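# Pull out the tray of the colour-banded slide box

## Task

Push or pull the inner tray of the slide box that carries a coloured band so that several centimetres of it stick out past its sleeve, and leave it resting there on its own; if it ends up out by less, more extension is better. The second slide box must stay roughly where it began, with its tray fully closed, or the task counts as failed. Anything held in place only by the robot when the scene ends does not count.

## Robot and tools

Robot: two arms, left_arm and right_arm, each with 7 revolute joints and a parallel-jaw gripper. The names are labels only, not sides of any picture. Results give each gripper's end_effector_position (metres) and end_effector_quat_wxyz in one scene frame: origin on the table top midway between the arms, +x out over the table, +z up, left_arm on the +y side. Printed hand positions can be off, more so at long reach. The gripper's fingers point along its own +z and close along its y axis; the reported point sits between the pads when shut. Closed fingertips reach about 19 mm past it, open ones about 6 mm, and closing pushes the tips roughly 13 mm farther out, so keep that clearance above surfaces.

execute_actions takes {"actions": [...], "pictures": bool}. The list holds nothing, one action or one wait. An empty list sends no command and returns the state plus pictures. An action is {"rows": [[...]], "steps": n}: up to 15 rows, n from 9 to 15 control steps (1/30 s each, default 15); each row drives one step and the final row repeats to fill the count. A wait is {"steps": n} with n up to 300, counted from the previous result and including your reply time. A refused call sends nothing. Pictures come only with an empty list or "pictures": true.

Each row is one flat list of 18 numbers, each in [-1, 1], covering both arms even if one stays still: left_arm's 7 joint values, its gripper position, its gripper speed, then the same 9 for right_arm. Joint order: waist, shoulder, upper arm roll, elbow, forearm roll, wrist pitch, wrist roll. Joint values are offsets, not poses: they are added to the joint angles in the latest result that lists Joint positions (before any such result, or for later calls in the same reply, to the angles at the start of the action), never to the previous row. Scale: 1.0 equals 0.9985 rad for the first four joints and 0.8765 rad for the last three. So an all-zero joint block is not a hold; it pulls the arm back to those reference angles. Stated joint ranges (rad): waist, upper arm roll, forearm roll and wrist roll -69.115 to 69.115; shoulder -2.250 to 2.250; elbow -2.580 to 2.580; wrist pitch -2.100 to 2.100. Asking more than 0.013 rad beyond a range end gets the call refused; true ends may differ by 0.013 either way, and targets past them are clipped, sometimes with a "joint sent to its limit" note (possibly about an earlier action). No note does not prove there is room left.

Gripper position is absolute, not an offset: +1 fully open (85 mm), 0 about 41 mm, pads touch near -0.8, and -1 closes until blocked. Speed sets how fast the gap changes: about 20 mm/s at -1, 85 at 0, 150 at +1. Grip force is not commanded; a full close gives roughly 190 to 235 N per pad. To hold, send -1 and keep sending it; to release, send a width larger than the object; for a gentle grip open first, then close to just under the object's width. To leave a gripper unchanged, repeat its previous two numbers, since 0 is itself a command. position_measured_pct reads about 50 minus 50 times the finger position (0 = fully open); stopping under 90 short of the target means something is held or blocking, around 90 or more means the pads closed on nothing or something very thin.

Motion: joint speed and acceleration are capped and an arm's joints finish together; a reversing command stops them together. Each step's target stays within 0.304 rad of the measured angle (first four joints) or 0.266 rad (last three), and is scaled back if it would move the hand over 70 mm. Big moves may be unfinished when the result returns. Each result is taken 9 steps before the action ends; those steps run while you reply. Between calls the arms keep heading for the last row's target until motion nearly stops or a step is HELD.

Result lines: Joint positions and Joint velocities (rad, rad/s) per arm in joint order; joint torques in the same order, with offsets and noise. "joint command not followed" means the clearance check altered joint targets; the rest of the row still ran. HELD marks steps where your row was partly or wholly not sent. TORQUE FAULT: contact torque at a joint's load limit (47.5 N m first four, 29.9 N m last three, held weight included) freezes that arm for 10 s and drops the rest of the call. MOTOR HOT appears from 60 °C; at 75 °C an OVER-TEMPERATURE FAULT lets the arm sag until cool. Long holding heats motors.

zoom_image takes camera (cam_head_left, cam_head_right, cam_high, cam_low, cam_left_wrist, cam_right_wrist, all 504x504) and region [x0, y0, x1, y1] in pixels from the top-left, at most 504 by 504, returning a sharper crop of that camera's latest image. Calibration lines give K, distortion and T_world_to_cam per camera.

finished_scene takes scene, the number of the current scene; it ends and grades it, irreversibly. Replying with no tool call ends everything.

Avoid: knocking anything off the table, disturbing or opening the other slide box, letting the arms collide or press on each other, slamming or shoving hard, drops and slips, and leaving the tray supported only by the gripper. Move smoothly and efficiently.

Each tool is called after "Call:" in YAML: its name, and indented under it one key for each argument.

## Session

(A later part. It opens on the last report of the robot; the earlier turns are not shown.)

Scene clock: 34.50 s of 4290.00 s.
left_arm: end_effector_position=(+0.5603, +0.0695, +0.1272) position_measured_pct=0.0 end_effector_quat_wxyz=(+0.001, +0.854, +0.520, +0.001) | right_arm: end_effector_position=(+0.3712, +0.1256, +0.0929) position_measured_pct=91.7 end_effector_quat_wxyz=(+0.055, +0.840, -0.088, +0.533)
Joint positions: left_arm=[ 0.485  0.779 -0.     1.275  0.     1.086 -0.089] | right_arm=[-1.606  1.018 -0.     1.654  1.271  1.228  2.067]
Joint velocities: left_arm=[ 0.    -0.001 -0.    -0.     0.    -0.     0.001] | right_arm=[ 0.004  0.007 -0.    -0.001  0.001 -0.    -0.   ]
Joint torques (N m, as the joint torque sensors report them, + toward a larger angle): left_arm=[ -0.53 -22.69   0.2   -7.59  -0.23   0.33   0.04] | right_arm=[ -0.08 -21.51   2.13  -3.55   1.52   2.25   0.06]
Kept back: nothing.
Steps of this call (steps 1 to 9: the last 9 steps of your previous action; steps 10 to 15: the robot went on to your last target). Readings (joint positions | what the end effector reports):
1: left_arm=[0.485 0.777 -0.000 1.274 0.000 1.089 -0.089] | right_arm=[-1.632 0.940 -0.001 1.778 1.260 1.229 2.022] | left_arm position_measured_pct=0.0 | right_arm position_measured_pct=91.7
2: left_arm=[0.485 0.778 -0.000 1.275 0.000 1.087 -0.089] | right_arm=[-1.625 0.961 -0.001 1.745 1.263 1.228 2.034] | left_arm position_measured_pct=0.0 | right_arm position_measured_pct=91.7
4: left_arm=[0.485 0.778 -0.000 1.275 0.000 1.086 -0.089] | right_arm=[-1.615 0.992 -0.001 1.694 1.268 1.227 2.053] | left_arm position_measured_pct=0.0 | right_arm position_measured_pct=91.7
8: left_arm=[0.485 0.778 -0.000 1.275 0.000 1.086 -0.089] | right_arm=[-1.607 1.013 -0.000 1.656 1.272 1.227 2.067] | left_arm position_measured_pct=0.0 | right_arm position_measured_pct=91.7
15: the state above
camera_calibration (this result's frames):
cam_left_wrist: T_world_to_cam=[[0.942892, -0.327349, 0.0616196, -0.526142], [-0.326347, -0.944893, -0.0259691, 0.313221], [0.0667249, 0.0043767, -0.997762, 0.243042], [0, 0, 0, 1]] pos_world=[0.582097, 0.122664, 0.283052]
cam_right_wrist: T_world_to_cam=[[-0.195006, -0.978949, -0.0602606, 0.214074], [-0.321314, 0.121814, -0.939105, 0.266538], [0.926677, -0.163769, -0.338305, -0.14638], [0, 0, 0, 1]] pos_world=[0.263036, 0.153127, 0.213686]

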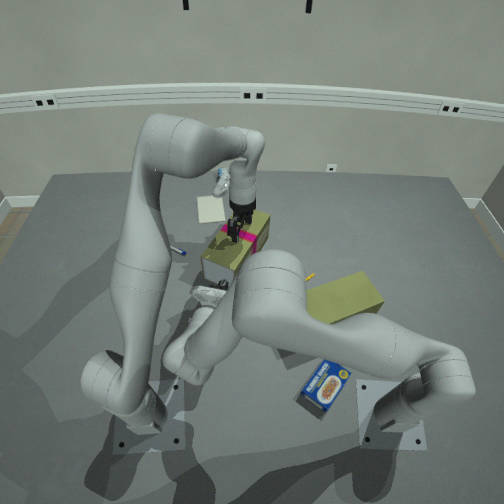

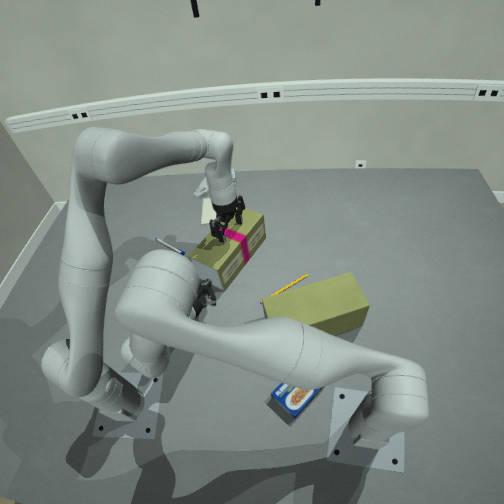

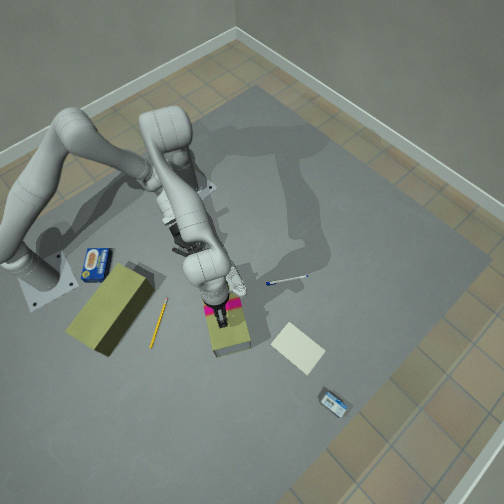

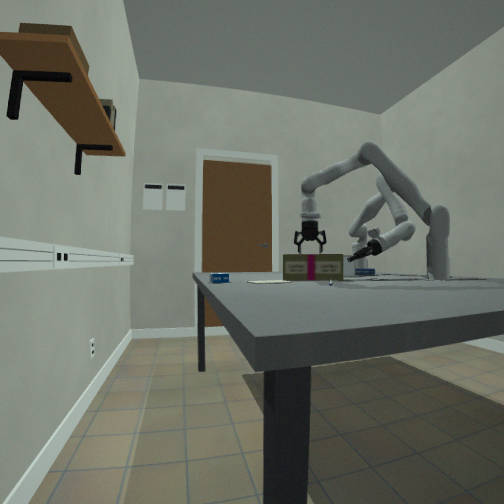

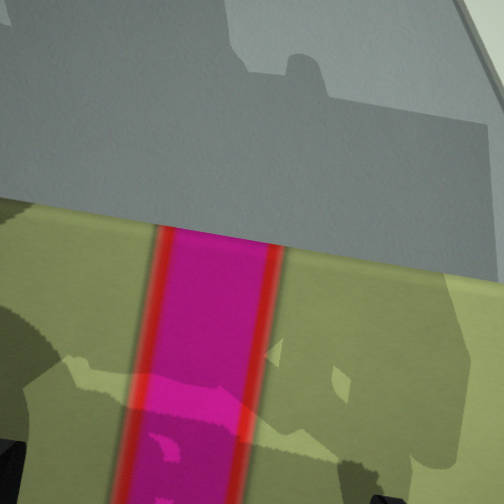

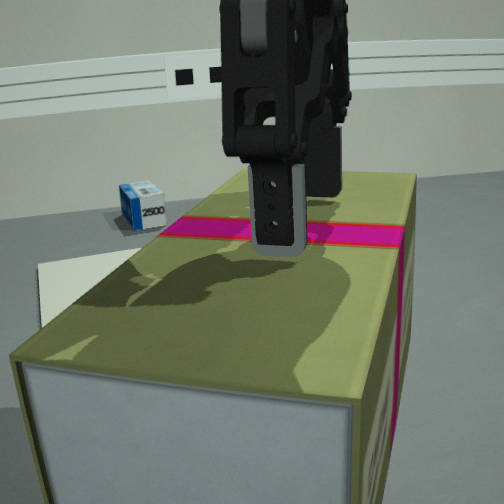

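Call:
execute_actions:
  actions:
    - {"rows": [[0,0.0124,0,0.0169,0,-0.0335,0,1,0, 0.0557,0.1664,0,-0.2412,0.024,-0.0013,0.0972,-1,0.5]], "steps": 15}

Call:
execute_actions:
  actions:
    - {"steps": 15}
  pictures: true

Scene clock: 35.70 s of 4290.00 s.
left_arm: end_effector_position=(+0.5626, +0.0686, +0.1232) position_measured_pct=0.0 end_effector_quat_wxyz=(+0.006, +0.854, +0.520, +0.005) | right_arm: end_effector_position=(+0.3836, +0.1415, +0.0732) position_measured_pct=91.7 end_effector_quat_wxyz=(+0.058, +0.840, -0.088, +0.533)
Joint positions: left_arm=[ 0.485  0.78  -0.     1.287  0.     1.059 -0.089] | right_arm=[-1.585  1.081 -0.001  1.569  1.278  1.228  2.096]
Joint velocities: left_arm=[ 0.001 -0.004  0.001  0.01   0.    -0.011  0.   ] | right_arm=[ 0.213  0.643 -0.001 -0.918  0.08  -0.005  0.322]
Joint torques (N m, as the joint torque sensors report them, + toward a larger angle): left_arm=[ -0.5  -13.51   0.14  -4.46  -0.28  -1.06  -0.11] | right_arm=[  0.46 -20.47   2.59  -4.13   1.58   2.21   0.06]
Steps of this call (steps 1 to 15: the robot went on to your last target; steps 16 to 30: nothing new was sent; steps 31 to 36: the first 6 steps of this action). Readings (joint positions | what the end effector reports):
31: left_arm=[0.485 0.779 -0.000 1.276 0.000 1.084 -0.089] | right_arm=[-1.605 1.020 -0.001 1.653 1.271 1.228 2.067] | left_arm position_measured_pct=0.0 | right_arm position_measured_pct=91.7
32: left_arm=[0.485 0.783 -0.000 1.280 0.000 1.075 -0.089] | right_arm=[-1.604 1.025 -0.001 1.647 1.271 1.228 2.069] | left_arm position_measured_pct=0.0 | right_arm position_measured_pct=91.7
34: left_arm=[0.485 0.780 -0.000 1.286 0.000 1.061 -0.089] | right_arm=[-1.597 1.046 -0.001 1.619 1.273 1.228 2.078] | left_arm position_measured_pct=0.0 | right_arm position_measured_pct=91.7
36: the state above

Scene clock: 36.20 s of 4290.00 s.
left_arm: end_effector_position=(+0.5626, +0.0686, +0.1232) position_measured_pct=0.0 end_effector_quat_wxyz=(+0.006, +0.854, +0.520, +0.005) | right_arm: end_effector_position=(+0.4070, +0.1719, +0.0434) position_measured_pct=91.7 end_effector_quat_wxyz=(+0.056, +0.839, -0.088, +0.534)
Joint positions: left_arm=[ 0.485  0.779 -0.     1.288  0.     1.059 -0.089] | right_arm=[-1.55   1.183 -0.     1.413  1.292  1.227  2.152]
Joint velocities: left_arm=[ 0.001  0.     0.    -0.001  0.    -0.001 -0.   ] | right_arm=[ 0.003  0.006  0.    -0.001  0.001  0.002  0.   ]
Joint torques (N m, as the joint torque sensors report them, + toward a larger angle): left_arm=[ -0.39 -13.74   0.36  -4.78  -0.35  -1.11  -0.04] | right_arm=[ -0.21 -23.58   2.39  -4.46   1.73   2.17   0.12]
Kept back: nothing.
Steps of this call (steps 1 to 9: the last 9 steps of your previous action; steps 10 to 15: the robot went on to your last target). Readings (joint positions | what the end effector reports):
1: left_arm=[0.485 0.779 -0.000 1.287 0.000 1.059 -0.089] | right_arm=[-1.577 1.104 -0.001 1.536 1.281 1.228 2.107] | left_arm position_measured_pct=0.0 | right_arm position_measured_pct=91.7
2: left_arm=[0.485 0.779 -0.000 1.287 0.000 1.059 -0.089] | right_arm=[-1.570 1.126 -0.001 1.504 1.284 1.227 2.119] | left_arm position_measured_pct=0.0 | right_arm position_measured_pct=91.7
4: left_arm=[0.485 0.779 -0.000 1.288 0.000 1.059 -0.089] | right_arm=[-1.559 1.157 -0.000 1.454 1.289 1.226 2.138] | left_arm position_measured_pct=0.0 | right_arm position_measured_pct=91.7
8: left_arm=[0.485 0.779 -0.000 1.288 0.000 1.059 -0.089] | right_arm=[-1.552 1.178 -0.000 1.416 1.292 1.226 2.152] | left_arm position_measured_pct=0.0 | right_arm position_measured_pct=91.7
15: the state above
camera_calibration (this result's frames):
cam_left_wrist: T_world_to_cam=[[0.941992, -0.327161, 0.0749424, -0.529442], [-0.326181, -0.944968, -0.025314, 0.312797], [0.0791, -0.000599238, -0.996867, 0.232231], [0, 0, 0, 1]] pos_world=[0.582389, 0.12251, 0.279099]
cam_right_wrist: T_world_to_cam=[[-0.19521, -0.978969, -0.0592699, 0.263433], [-0.318475, 0.120431, -0.94025, 0.225045], [0.927614, -0.16467, -0.335286, -0.189148], [0, 0, 0, 1]] pos_world=[0.298552, 0.199643, 0.163793]

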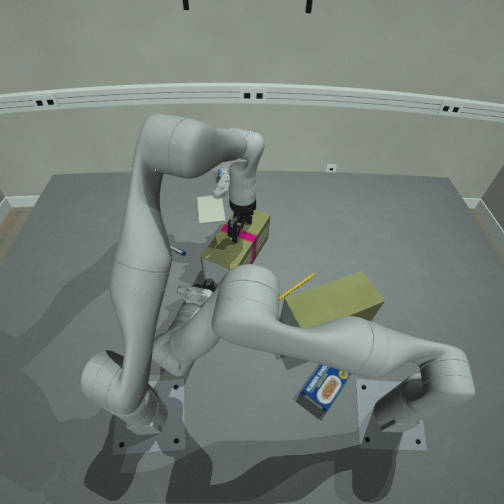

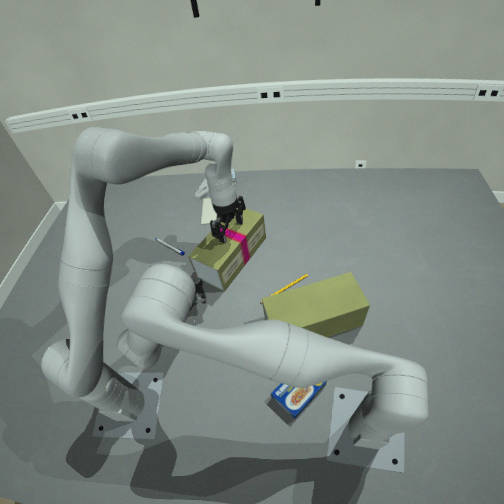

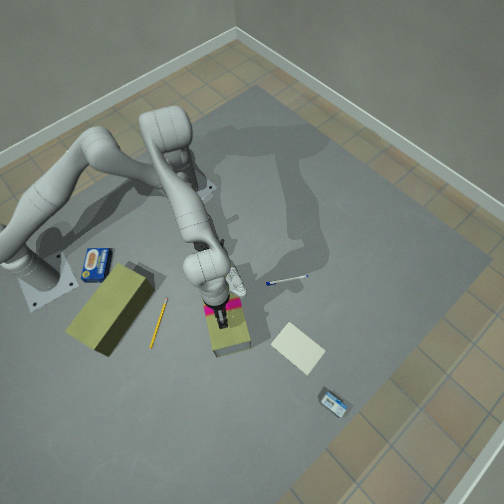

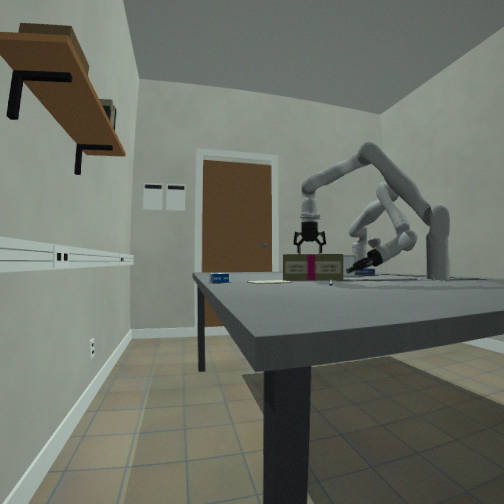

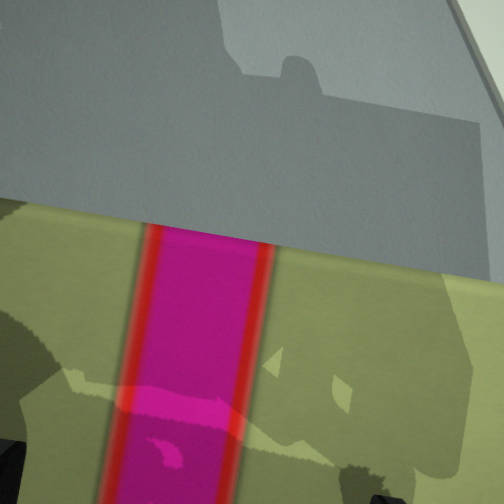

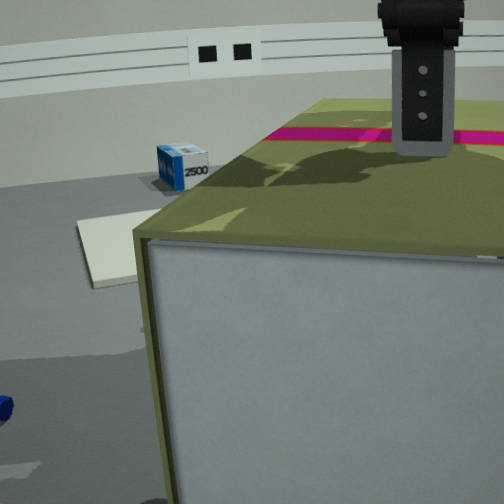

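Call:
execute_actions:
  actions:
    - {"rows": [[0,0.014,0,0.004,0,-0.003,0,1,0, 0.033,-0.005,0,0.0205,0.037,-0.0226,-0.0122,-1,0.5]], "steps": 12}

Scene clock: 38.07 s of 4290.00 s.
left_arm: end_effector_position=(+0.5625, +0.0686, +0.1231) position_measured_pct=0.0 end_effector_quat_wxyz=(+0.006, +0.854, +0.520, +0.005) | right_arm: end_effector_position=(+0.4150, +0.1675, +0.0424) position_measured_pct=91.7 end_effector_quat_wxyz=(+0.056, +0.840, -0.089, +0.533)
Joint positions: left_arm=[ 0.485  0.78  -0.     1.287 -0.     1.06  -0.089] | right_arm=[-1.532  1.18  -0.003  1.423  1.307  1.216  2.147]
Joint velocities: left_arm=[-0.001  0.     0.001  0.005 -0.    -0.006  0.   ] | right_arm=[ 0.318 -0.057 -0.006  0.204  0.329 -0.195 -0.109]
Joint torques (N m, as the joint torque sensors report them, + toward a larger angle): left_arm=[ -0.52 -12.05   0.35  -4.69  -0.14  -1.48   0.04] | right_arm=[  4.71 -23.36   4.86  -3.94   1.95   2.71   0.52]
Steps of this call (steps 1 to 15: the robot went on to your last target; steps 16 to 53: nothing new was sent; steps 54 to 56: the first 3 steps of this action). Readings (joint positions | what the end effector reports):
54: left_arm=[0.485 0.780 -0.000 1.287 0.000 1.059 -0.089] | right_arm=[-1.549 1.184 -0.001 1.414 1.293 1.226 2.152] | left_arm position_measured_pct=0.0 | right_arm position_measured_pct=91.7
55: left_arm=[0.485 0.780 -0.000 1.287 0.000 1.060 -0.089] | right_arm=[-1.543 1.182 -0.002 1.417 1.298 1.222 2.150] | left_arm position_measured_pct=0.0 | right_arm position_measured_pct=91.7
56: the state above

Call:
execute_actions:
  actions:
    - {"rows": [[0,0.014,0,0.005,0,-0.0045,0,1,0, 0.0515,-0.0083,0.003,0.0333,0.0608,-0.035,-0.0199,-1,0.5]], "steps": 15}

Call:
execute_actions:
  actions:
    - {"steps": 12}
  pictures: true

Scene clock: 38.67 s of 4290.00 s.
left_arm: end_effector_position=(+0.5625, +0.0685, +0.1231) position_measured_pct=0.0 end_effector_quat_wxyz=(+0.006, +0.854, +0.520, +0.005) | right_arm: end_effector_position=(+0.4392, +0.1554, +0.0425) position_measured_pct=91.7 end_effector_quat_wxyz=(+0.054, +0.840, -0.086, +0.534)
Joint positions: left_arm=[ 0.485  0.78   0.     1.287 -0.     1.059 -0.089] | right_arm=[-1.486  1.172 -0.001  1.455  1.36   1.185  2.13 ]
Joint velocities: left_arm=[ 0. -0.  0.  0.  0. -0.  0.] | right_arm=[ 0.008  0.011  0.014  0.02   0.024 -0.021 -0.008]
Joint torques (N m, as the joint torque sensors report them, + toward a larger angle): left_arm=[ -0.19 -11.67   0.16  -4.11  -0.41  -1.51  -0.02] | right_arm=[ -1.78 -23.73   2.45  -3.77   2.     2.52   0.31]
Steps of this call (steps 1 to 9: the last 9 steps of your previous action; steps 10 to 12: the robot went on to your last target; steps 13 to 18: the first 6 steps of this action). Readings (joint positions | what the end effector reports):
13: left_arm=[0.485 0.780 -0.000 1.287 -0.000 1.059 -0.089] | right_arm=[-1.517 1.178 -0.001 1.434 1.325 1.206 2.141] | left_arm position_measured_pct=0.0 | right_arm position_measured_pct=91.7
14: left_arm=[0.485 0.780 0.000 1.287 -0.000 1.059 -0.089] | right_arm=[-1.511 1.176 -0.003 1.437 1.330 1.202 2.140] | left_arm position_measured_pct=0.0 | right_arm position_measured_pct=91.7
16: left_arm=[0.485 0.780 0.000 1.287 -0.000 1.059 -0.089] | right_arm=[-1.492 1.172 -0.005 1.450 1.352 1.189 2.133] | left_arm position_measured_pct=0.0 | right_arm position_measured_pct=91.7
18: the state above

Scene clock: 39.07 s of 4290.00 s.
left_arm: end_effector_position=(+0.5625, +0.0685, +0.1231) position_measured_pct=0.0 end_effector_quat_wxyz=(+0.006, +0.854, +0.520, +0.005) | right_arm: end_effector_position=(+0.4392, +0.1554, +0.0424) position_measured_pct=91.7 end_effector_quat_wxyz=(+0.054, +0.840, -0.086, +0.533)
Joint positions: left_arm=[ 0.485  0.78   0.     1.287 -0.     1.059 -0.089] | right_arm=[-1.485  1.171 -0.003  1.456  1.361  1.184  2.13 ]
Joint velocities: left_arm=[-0.001 -0.    -0.    -0.     0.    -0.001  0.001] | right_arm=[-0.001 -0.    -0.     0.    -0.    -0.001  0.   ]
Joint torques (N m, as the joint torque sensors report them, + toward a larger angle): left_arm=[ -0.83 -11.69  -0.02  -4.48  -0.06  -1.69   0.26] | right_arm=[  2.7  -22.85   4.24  -3.71   1.59   2.75   0.08]
Kept back: nothing.
Steps of this call (steps 1 to 9: the last 9 steps of your previous action; steps 10 to 12: the robot went on to your last target). Readings (joint positions | what the end effector reports):
1: left_arm=[0.485 0.780 0.000 1.287 -0.000 1.059 -0.089] | right_arm=[-1.486 1.172 -0.002 1.456 1.361 1.185 2.130] | left_arm position_measured_pct=0.0 | right_arm position_measured_pct=91.7
2: left_arm=[0.485 0.780 0.000 1.287 -0.000 1.059 -0.089] | right_arm=[-1.486 1.172 -0.002 1.456 1.361 1.185 2.130] | left_arm position_measured_pct=0.0 | right_arm position_measured_pct=91.7
4: left_arm=[0.485 0.780 0.000 1.287 -0.000 1.059 -0.089] | right_arm=[-1.485 1.172 -0.003 1.456 1.361 1.185 2.130] | left_arm position_measured_pct=0.0 | right_arm position_measured_pct=91.7
8: left_arm=[0.485 0.780 0.000 1.287 -0.000 1.059 -0.089] | right_arm=[-1.485 1.171 -0.003 1.456 1.361 1.184 2.130] | left_arm position_measured_pct=0.0 | right_arm position_measured_pct=91.7
12: the state above
camera_calibration (this result's frames):
cam_left_wrist: T_world_to_cam=[[0.941902, -0.327506, 0.0745645, -0.529312], [-0.326509, -0.944849, -0.0255401, 0.312977], [0.0788167, -0.000289736, -0.996889, 0.232254], [0, 0, 0, 1]] pos_world=[0.582444, 0.122431, 0.278993]
cam_right_wrist: T_world_to_cam=[[-0.189262, -0.980145, -0.0591243, 0.251066], [-0.321644, 0.118774, -0.939382, 0.237973], [0.927753, -0.158773, -0.337737, -0.222872], [0, 0, 0, 1]] pos_world=[0.33083, 0.18243, 0.163119]

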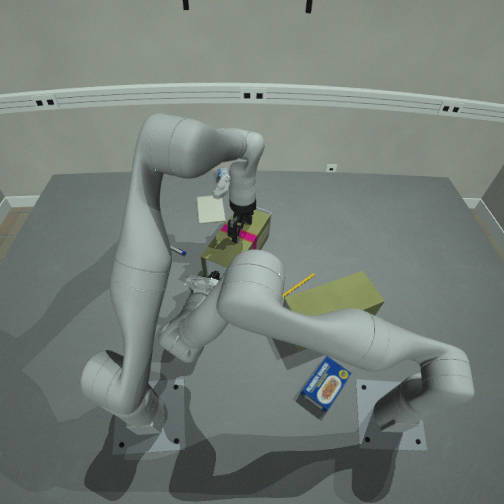

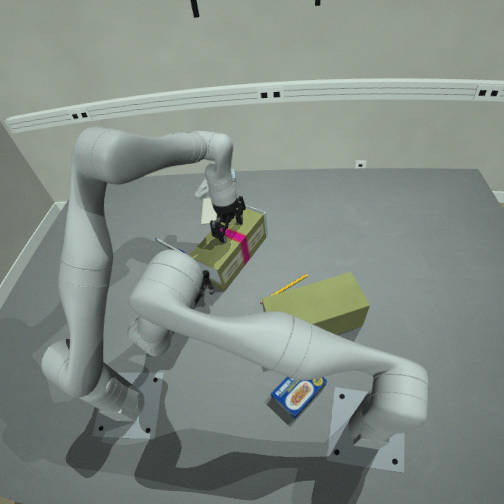

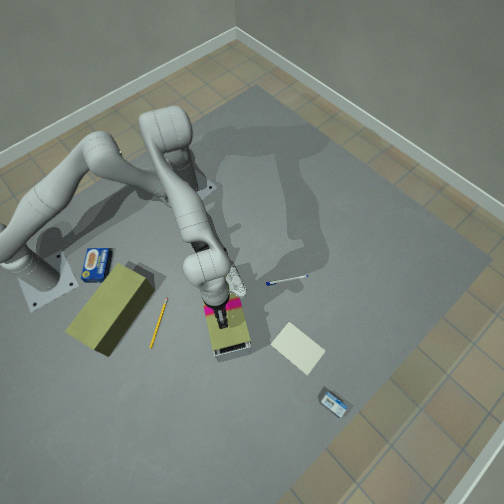

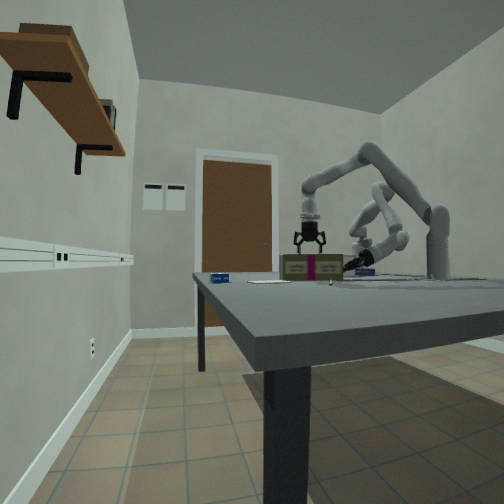

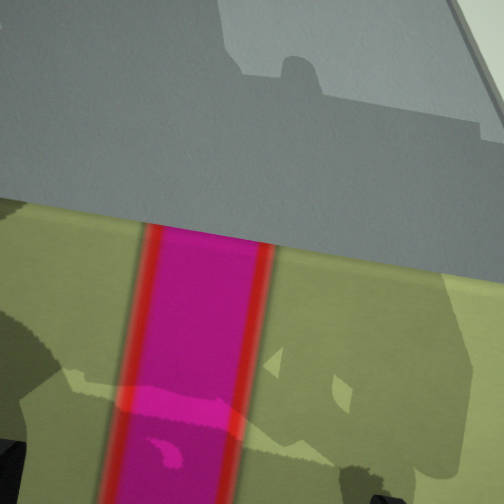

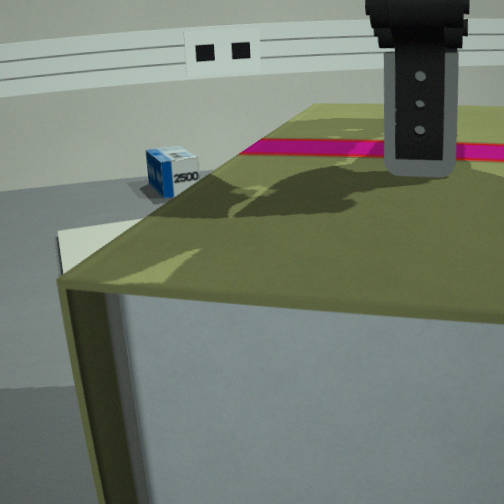

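Call:
execute_actions:
  actions:
    - {"rows": [[0,0.014,0,0.005,0,-0.0035,0,1,0, 0.0495,-0.0051,0.003,0.0207,0.049,-0.026,-0.0133,-1,0.5]], "steps": 15}

Call:
execute_actions:
  actions:
    - {"steps": 12}
  pictures: true

Scene clock: 40.03 s of 4290.00 s.
left_arm: end_effector_position=(+0.5625, +0.0685, +0.1231) position_measured_pct=0.0 end_effector_quat_wxyz=(+0.006, +0.854, +0.520, +0.005) | right_arm: end_effector_position=(+0.4608, +0.1441, +0.0428) position_measured_pct=91.7 end_effector_quat_wxyz=(+0.054, +0.839, -0.086, +0.534)
Joint positions: left_arm=[ 0.485  0.78   0.     1.287 -0.     1.059 -0.089] | right_arm=[-1.443  1.166 -0.001  1.475  1.403  1.161  2.118]
Joint velocities: left_arm=[-0.001 -0.    -0.    -0.001 -0.    -0.    -0.   ] | right_arm=[ 0.048  0.015  0.057  0.031  0.06  -0.024 -0.018]
Joint torques (N m, as the joint torque sensors report them, + toward a larger angle): left_arm=[ -0.12 -11.8    0.19  -4.04  -0.53  -1.62   0.02] | right_arm=[ -3.94 -23.96   1.57  -5.26   1.81   2.53   0.15]
Steps of this call (steps 1 to 15: the robot went on to your last target; steps 16 to 23: nothing new was sent; steps 24 to 29: the first 6 steps of this action). Readings (joint positions | what the end effector reports):
24: left_arm=[0.485 0.780 0.000 1.287 -0.000 1.059 -0.089] | right_arm=[-1.484 1.171 -0.003 1.456 1.362 1.184 2.129] | left_arm position_measured_pct=0.0 | right_arm position_measured_pct=91.7
25: left_arm=[0.485 0.780 0.000 1.287 -0.000 1.059 -0.089] | right_arm=[-1.478 1.170 -0.005 1.459 1.367 1.181 2.128] | left_arm position_measured_pct=0.0 | right_arm position_measured_pct=91.7
27: left_arm=[0.485 0.780 0.000 1.287 -0.000 1.059 -0.089] | right_arm=[-1.455 1.166 -0.006 1.469 1.389 1.168 2.122] | left_arm position_measured_pct=0.0 | right_arm position_measured_pct=91.7
29: the state above

Scene clock: 40.43 s of 4290.00 s.
left_arm: end_effector_position=(+0.5625, +0.0685, +0.1231) position_measured_pct=0.0 end_effector_quat_wxyz=(+0.006, +0.854, +0.520, +0.005) | right_arm: end_effector_position=(+0.4614, +0.1436, +0.0425) position_measured_pct=91.7 end_effector_quat_wxyz=(+0.054, +0.840, -0.086, +0.533)
Joint positions: left_arm=[ 0.485  0.78   0.     1.287 -0.     1.059 -0.089] | right_arm=[-1.44   1.166 -0.003  1.476  1.404  1.16   2.118]
Joint velocities: left_arm=[-0.002  0.001  0.    -0.001 -0.     0.001  0.001] | right_arm=[ 0.    -0.    -0.     0.     0.    -0.001 -0.   ]
Joint torques (N m, as the joint torque sensors report them, + toward a larger angle): left_arm=[ -0.58 -12.23   0.33  -4.24  -0.39  -1.29   0.08] | right_arm=[  2.94 -22.79   4.41  -3.8    1.47   2.81   0.17]
Kept back: nothing.
Steps of this call (steps 1 to 9: the last 9 steps of your previous action; steps 10 to 12: the robot went on to your last target). Readings (joint positions | what the end effector reports):
1: left_arm=[0.485 0.780 0.000 1.287 -0.000 1.059 -0.089] | right_arm=[-1.442 1.166 -0.001 1.476 1.403 1.161 2.118] | left_arm position_measured_pct=0.0 | right_arm position_measured_pct=91.7
2: left_arm=[0.485 0.780 0.000 1.287 -0.000 1.059 -0.089] | right_arm=[-1.441 1.166 -0.001 1.476 1.404 1.160 2.118] | left_arm position_measured_pct=0.0 | right_arm position_measured_pct=91.7
4: left_arm=[0.485 0.780 0.000 1.287 -0.000 1.059 -0.089] | right_arm=[-1.440 1.166 -0.002 1.476 1.404 1.160 2.118] | left_arm position_measured_pct=0.0 | right_arm position_measured_pct=91.7
8: left_arm=[0.485 0.780 0.000 1.287 -0.000 1.059 -0.089] | right_arm=[-1.440 1.166 -0.003 1.476 1.404 1.160 2.118] | left_arm position_measured_pct=0.0 | right_arm position_measured_pct=91.7
12: the state above
camera_calibration (this result's frames):
cam_left_wrist: T_world_to_cam=[[0.941855, -0.327652, 0.0745239, -0.529248], [-0.326648, -0.944798, -0.0256324, 0.313057], [0.0788086, -0.000201059, -0.99689, 0.232253], [0, 0, 0, 1]] pos_world=[0.582431, 0.122413, 0.278997]
cam_right_wrist: T_world_to_cam=[[-0.19012, -0.979928, -0.059968, 0.244087], [-0.321288, 0.119821, -0.939371, 0.246261], [0.927701, -0.159326, -0.337619, -0.245245], [0, 0, 0, 1]] pos_world=[0.353041, 0.170606, 0.163168]

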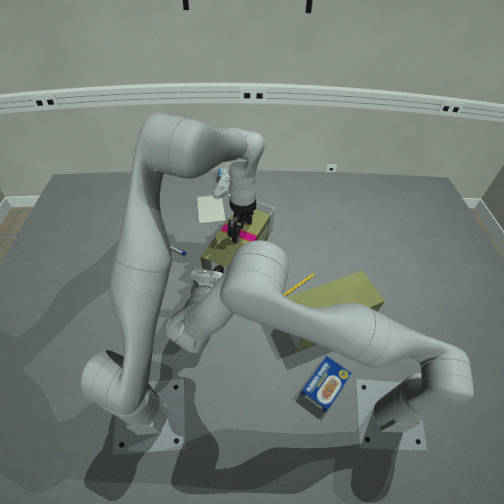

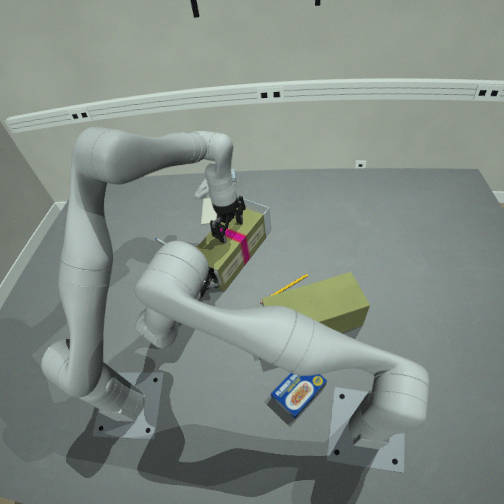

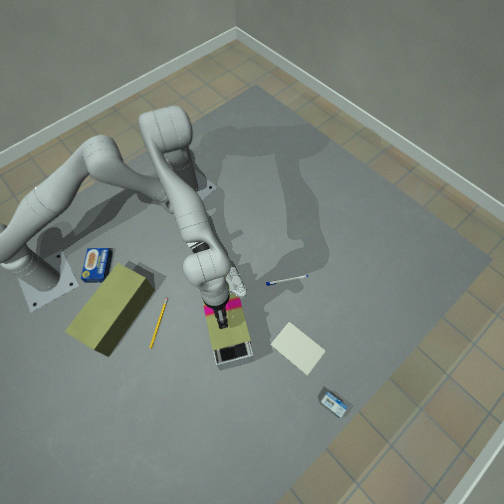

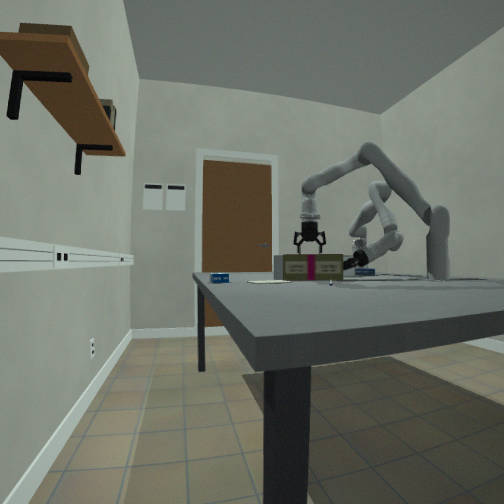

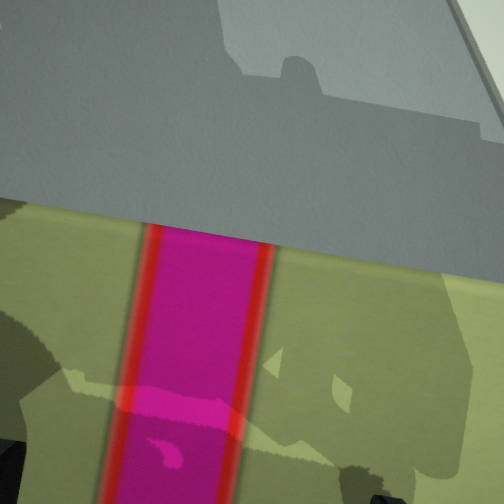

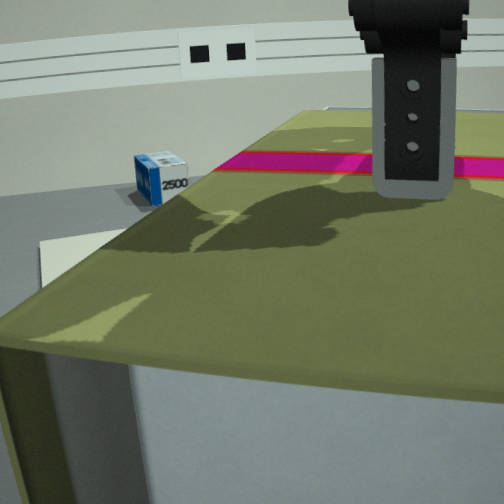

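Call:
zoom_image:
  camera: "cam_high"
  region: [160, 220, 300, 390]

Call:
zoom_image:
  camera: "cam_head_right"
  region: [150, 180, 290, 320]

Call:
zoom_image:
  camera: "cam_low"
  region: [250, 220, 410, 300]

Region (160, 220, 300, 390) of cam_high's 504x504 image, scaled by 2.965, with more detail than that image has; it fills the left 415 columns of this view, and the rest is white.

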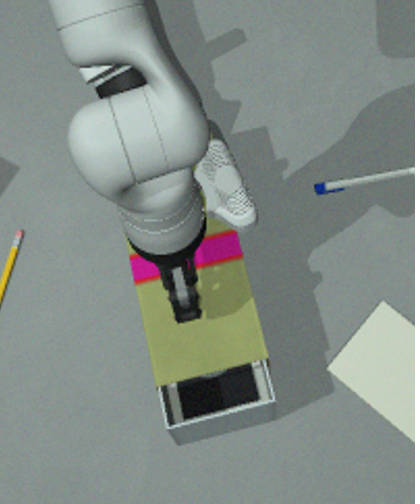

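Region (150, 180, 290, 320) of cam_head_right's 504x504 image, scaled by 3.600, with more detail than that image has.

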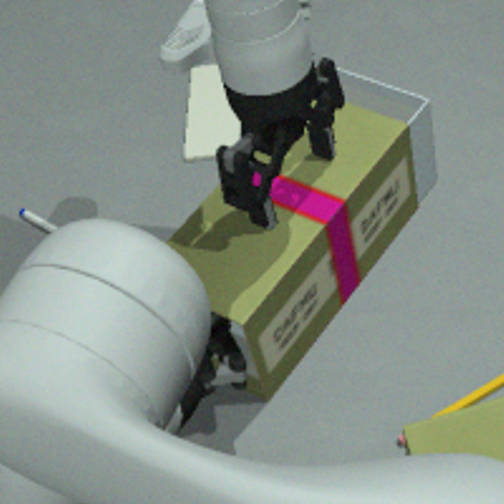

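Region (250, 220, 410, 300) of cam_low's 504x504 image, scaled by 3.150, with more detail than that image has.

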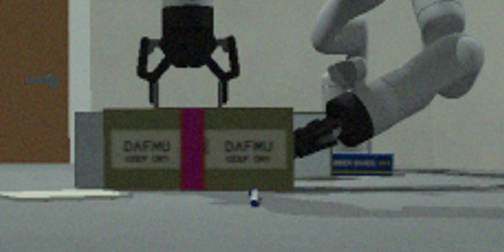

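Call:
execute_actions:
  actions:
    - {"rows": [[0,0.014,0,0.005,0,-0.0035,0,1,0, 0.038,0.0577,0.003,-0.1803,-0.1572,0.1019,0.1289,-1,0.5]], "steps": 15}

Call:
execute_actions:
  actions:
    - {"steps": 15}
  pictures: true

Scene clock: 43.13 s of 4290.00 s.
left_arm: end_effector_position=(+0.5625, +0.0685, +0.1231) position_measured_pct=0.0 end_effector_quat_wxyz=(+0.006, +0.854, +0.520, +0.005) | right_arm: end_effector_position=(+0.4704, +0.1417, +0.0412) position_measured_pct=91.7 end_effector_quat_wxyz=(+0.071, +0.835, -0.115, +0.533)
Joint positions: left_arm=[ 0.485  0.78   0.     1.287 -0.001  1.059 -0.089] | right_arm=[-1.425  1.194 -0.004  1.392  1.342  1.201  2.169]
Joint velocities: left_arm=[ 0.    -0.     0.001 -0.    -0.    -0.001  0.   ] | right_arm=[ 0.158  0.275  0.002 -0.886 -0.675  0.432  0.557]
Joint torques (N m, as the joint torque sensors report them, + toward a larger angle): left_arm=[ -0.43 -12.3   -0.14  -4.11  -0.25  -1.35   0.07] | right_arm=[  4.69 -22.6    5.54  -3.86   1.69   2.77   0.33]
Steps of this call (steps 1 to 15: the robot went on to your last target; steps 16 to 75: nothing new was sent; steps 76 to 81: the first 6 steps of this action). Readings (joint positions | what the end effector reports):
76: left_arm=[0.485 0.780 0.000 1.287 -0.000 1.059 -0.089] | right_arm=[-1.440 1.166 -0.003 1.475 1.404 1.161 2.118] | left_arm position_measured_pct=0.0 | right_arm position_measured_pct=91.7
77: left_arm=[0.485 0.780 0.000 1.287 -0.001 1.059 -0.089] | right_arm=[-1.439 1.168 -0.003 1.469 1.400 1.164 2.121] | left_arm position_measured_pct=0.0 | right_arm position_measured_pct=91.7
79: left_arm=[0.485 0.780 0.000 1.287 -0.001 1.059 -0.089] | right_arm=[-1.434 1.178 -0.004 1.441 1.380 1.177 2.138] | left_arm position_measured_pct=0.0 | right_arm position_measured_pct=91.7
81: the state above

Scene clock: 43.63 s of 4290.00 s.
left_arm: end_effector_position=(+0.5625, +0.0685, +0.1231) position_measured_pct=0.0 end_effector_quat_wxyz=(+0.006, +0.854, +0.520, +0.005) | right_arm: end_effector_position=(+0.4792, +0.1377, +0.0412) position_measured_pct=91.7 end_effector_quat_wxyz=(+0.093, +0.831, -0.148, +0.528)
Joint positions: left_arm=[ 0.485  0.78   0.     1.287 -0.001  1.059 -0.089] | right_arm=[-1.407  1.222 -0.003  1.295  1.266  1.249  2.231]
Joint velocities: left_arm=[ 0.    -0.     0.     0.     0.     0.    -0.001] | right_arm=[ 0.001  0.001  0.    -0.001 -0.     0.     0.   ]
Joint torques (N m, as the joint torque sensors report them, + toward a larger angle): left_arm=[ -0.31 -12.04  -0.01  -4.3   -0.25  -1.3    0.04] | right_arm=[  3.48 -23.49   4.63  -4.38   2.01   2.42   0.14]
Kept back: nothing.
Steps of this call (steps 1 to 9: the last 9 steps of your previous action; steps 10 to 15: the robot went on to your last target). Readings (joint positions | what the end effector reports):
1: left_arm=[0.485 0.780 0.000 1.287 -0.001 1.059 -0.089] | right_arm=[-1.420 1.203 -0.004 1.364 1.320 1.214 2.187] | left_arm position_measured_pct=0.0 | right_arm position_measured_pct=91.7
2: left_arm=[0.485 0.780 0.000 1.287 -0.001 1.059 -0.089] | right_arm=[-1.415 1.209 -0.003 1.340 1.301 1.226 2.203] | left_arm position_measured_pct=0.0 | right_arm position_measured_pct=91.7
4: left_arm=[0.485 0.780 0.000 1.287 -0.001 1.059 -0.089] | right_arm=[-1.409 1.218 -0.003 1.309 1.275 1.242 2.224] | left_arm position_measured_pct=0.0 | right_arm position_measured_pct=91.7
8: left_arm=[0.485 0.780 0.000 1.287 -0.001 1.059 -0.089] | right_arm=[-1.407 1.221 -0.003 1.297 1.266 1.248 2.231] | left_arm position_measured_pct=0.0 | right_arm position_measured_pct=91.7
15: the state above
camera_calibration (this result's frames):
cam_left_wrist: T_world_to_cam=[[0.941809, -0.327782, 0.074529, -0.529212], [-0.326772, -0.944753, -0.0257141, 0.313127], [0.0788401, -0.000136152, -0.996887, 0.232231], [0, 0, 0, 1]] pos_world=[0.582429, 0.122394, 0.279002]
cam_right_wrist: T_world_to_cam=[[-0.332461, -0.941172, -0.060545, 0.304589], [-0.299943, 0.166379, -0.939336, 0.234891], [0.89415, -0.294133, -0.337613, -0.228454], [0, 0, 0, 1]] pos_world=[0.37599, 0.180393, 0.161954]

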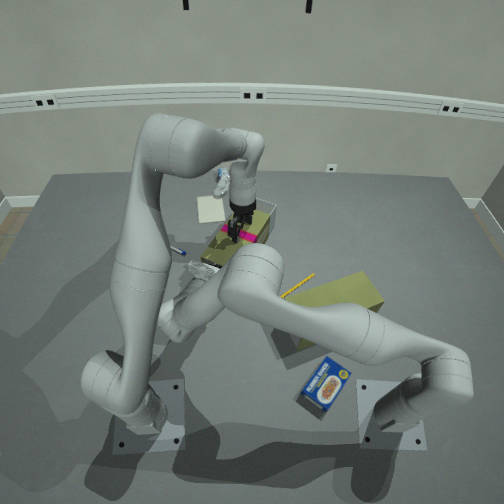

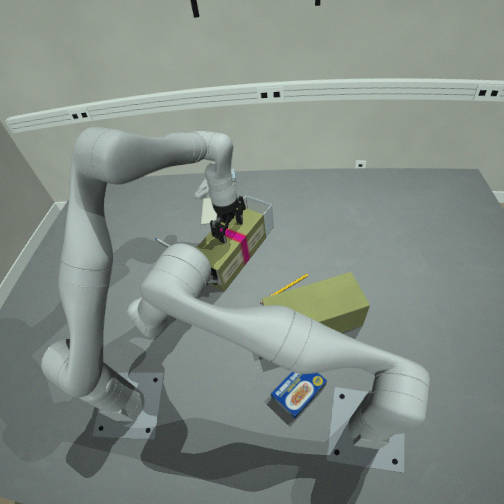

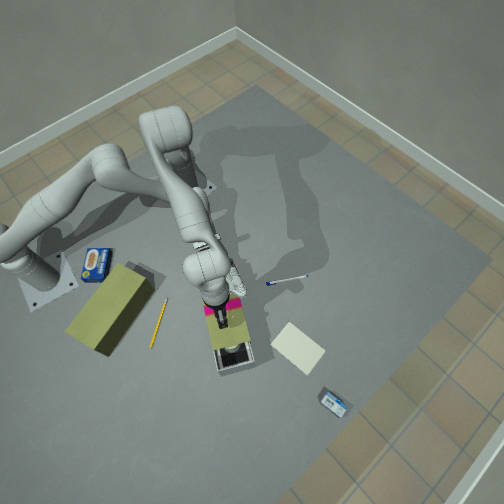

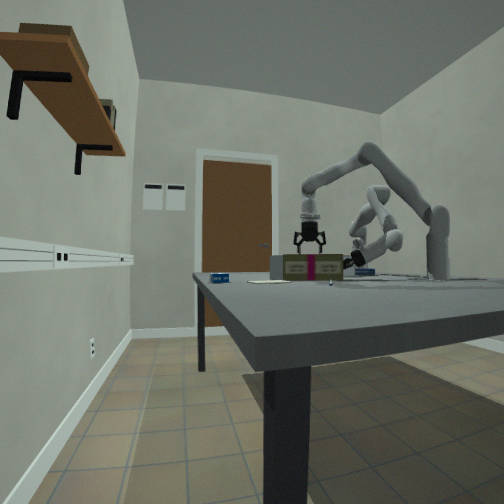

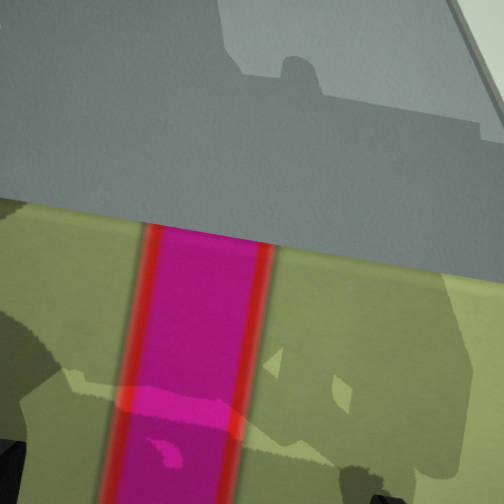

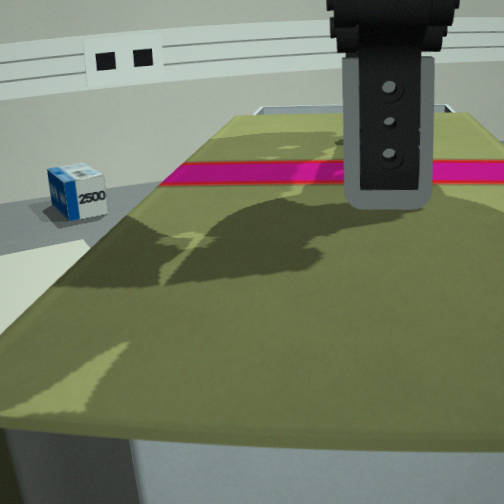

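Call:
zoom_image:
  camera: "cam_high"
  region: [170, 230, 300, 390]

Call:
zoom_image:
  camera: "cam_low"
  region: [250, 220, 410, 300]

Call:
zoom_image:
  camera: "cam_head_right"
  region: [170, 190, 290, 310]

Region (170, 230, 300, 390) of cam_high's 504x504 image, scaled by 3.150, with more detail than that image has; it fills the left 410 columns of this view, and the rest is white.

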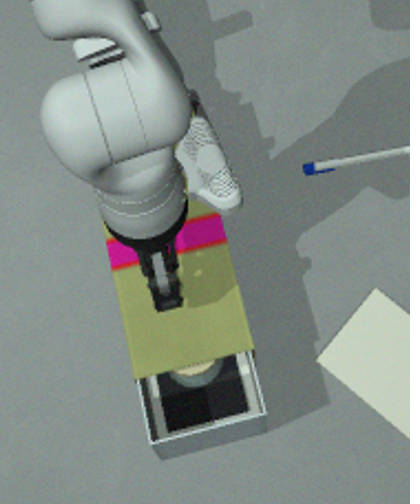

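Region (250, 220, 410, 300) of cam_low's 504x504 image, scaled by 3.150, with more detail than that image has.

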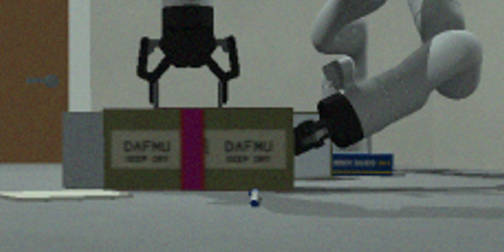

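Region (170, 190, 290, 310) of cam_head_right's 504x504 image, scaled by 4.200, with more detail than that image has.

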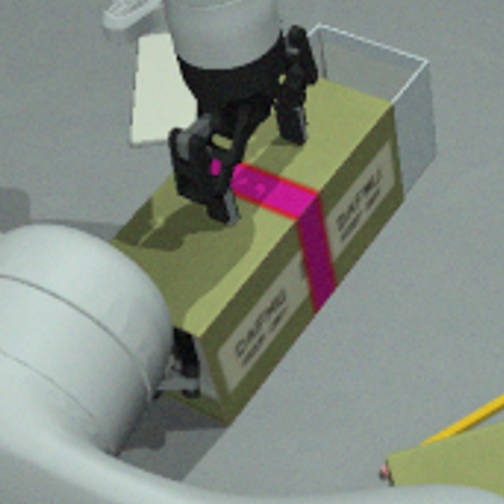

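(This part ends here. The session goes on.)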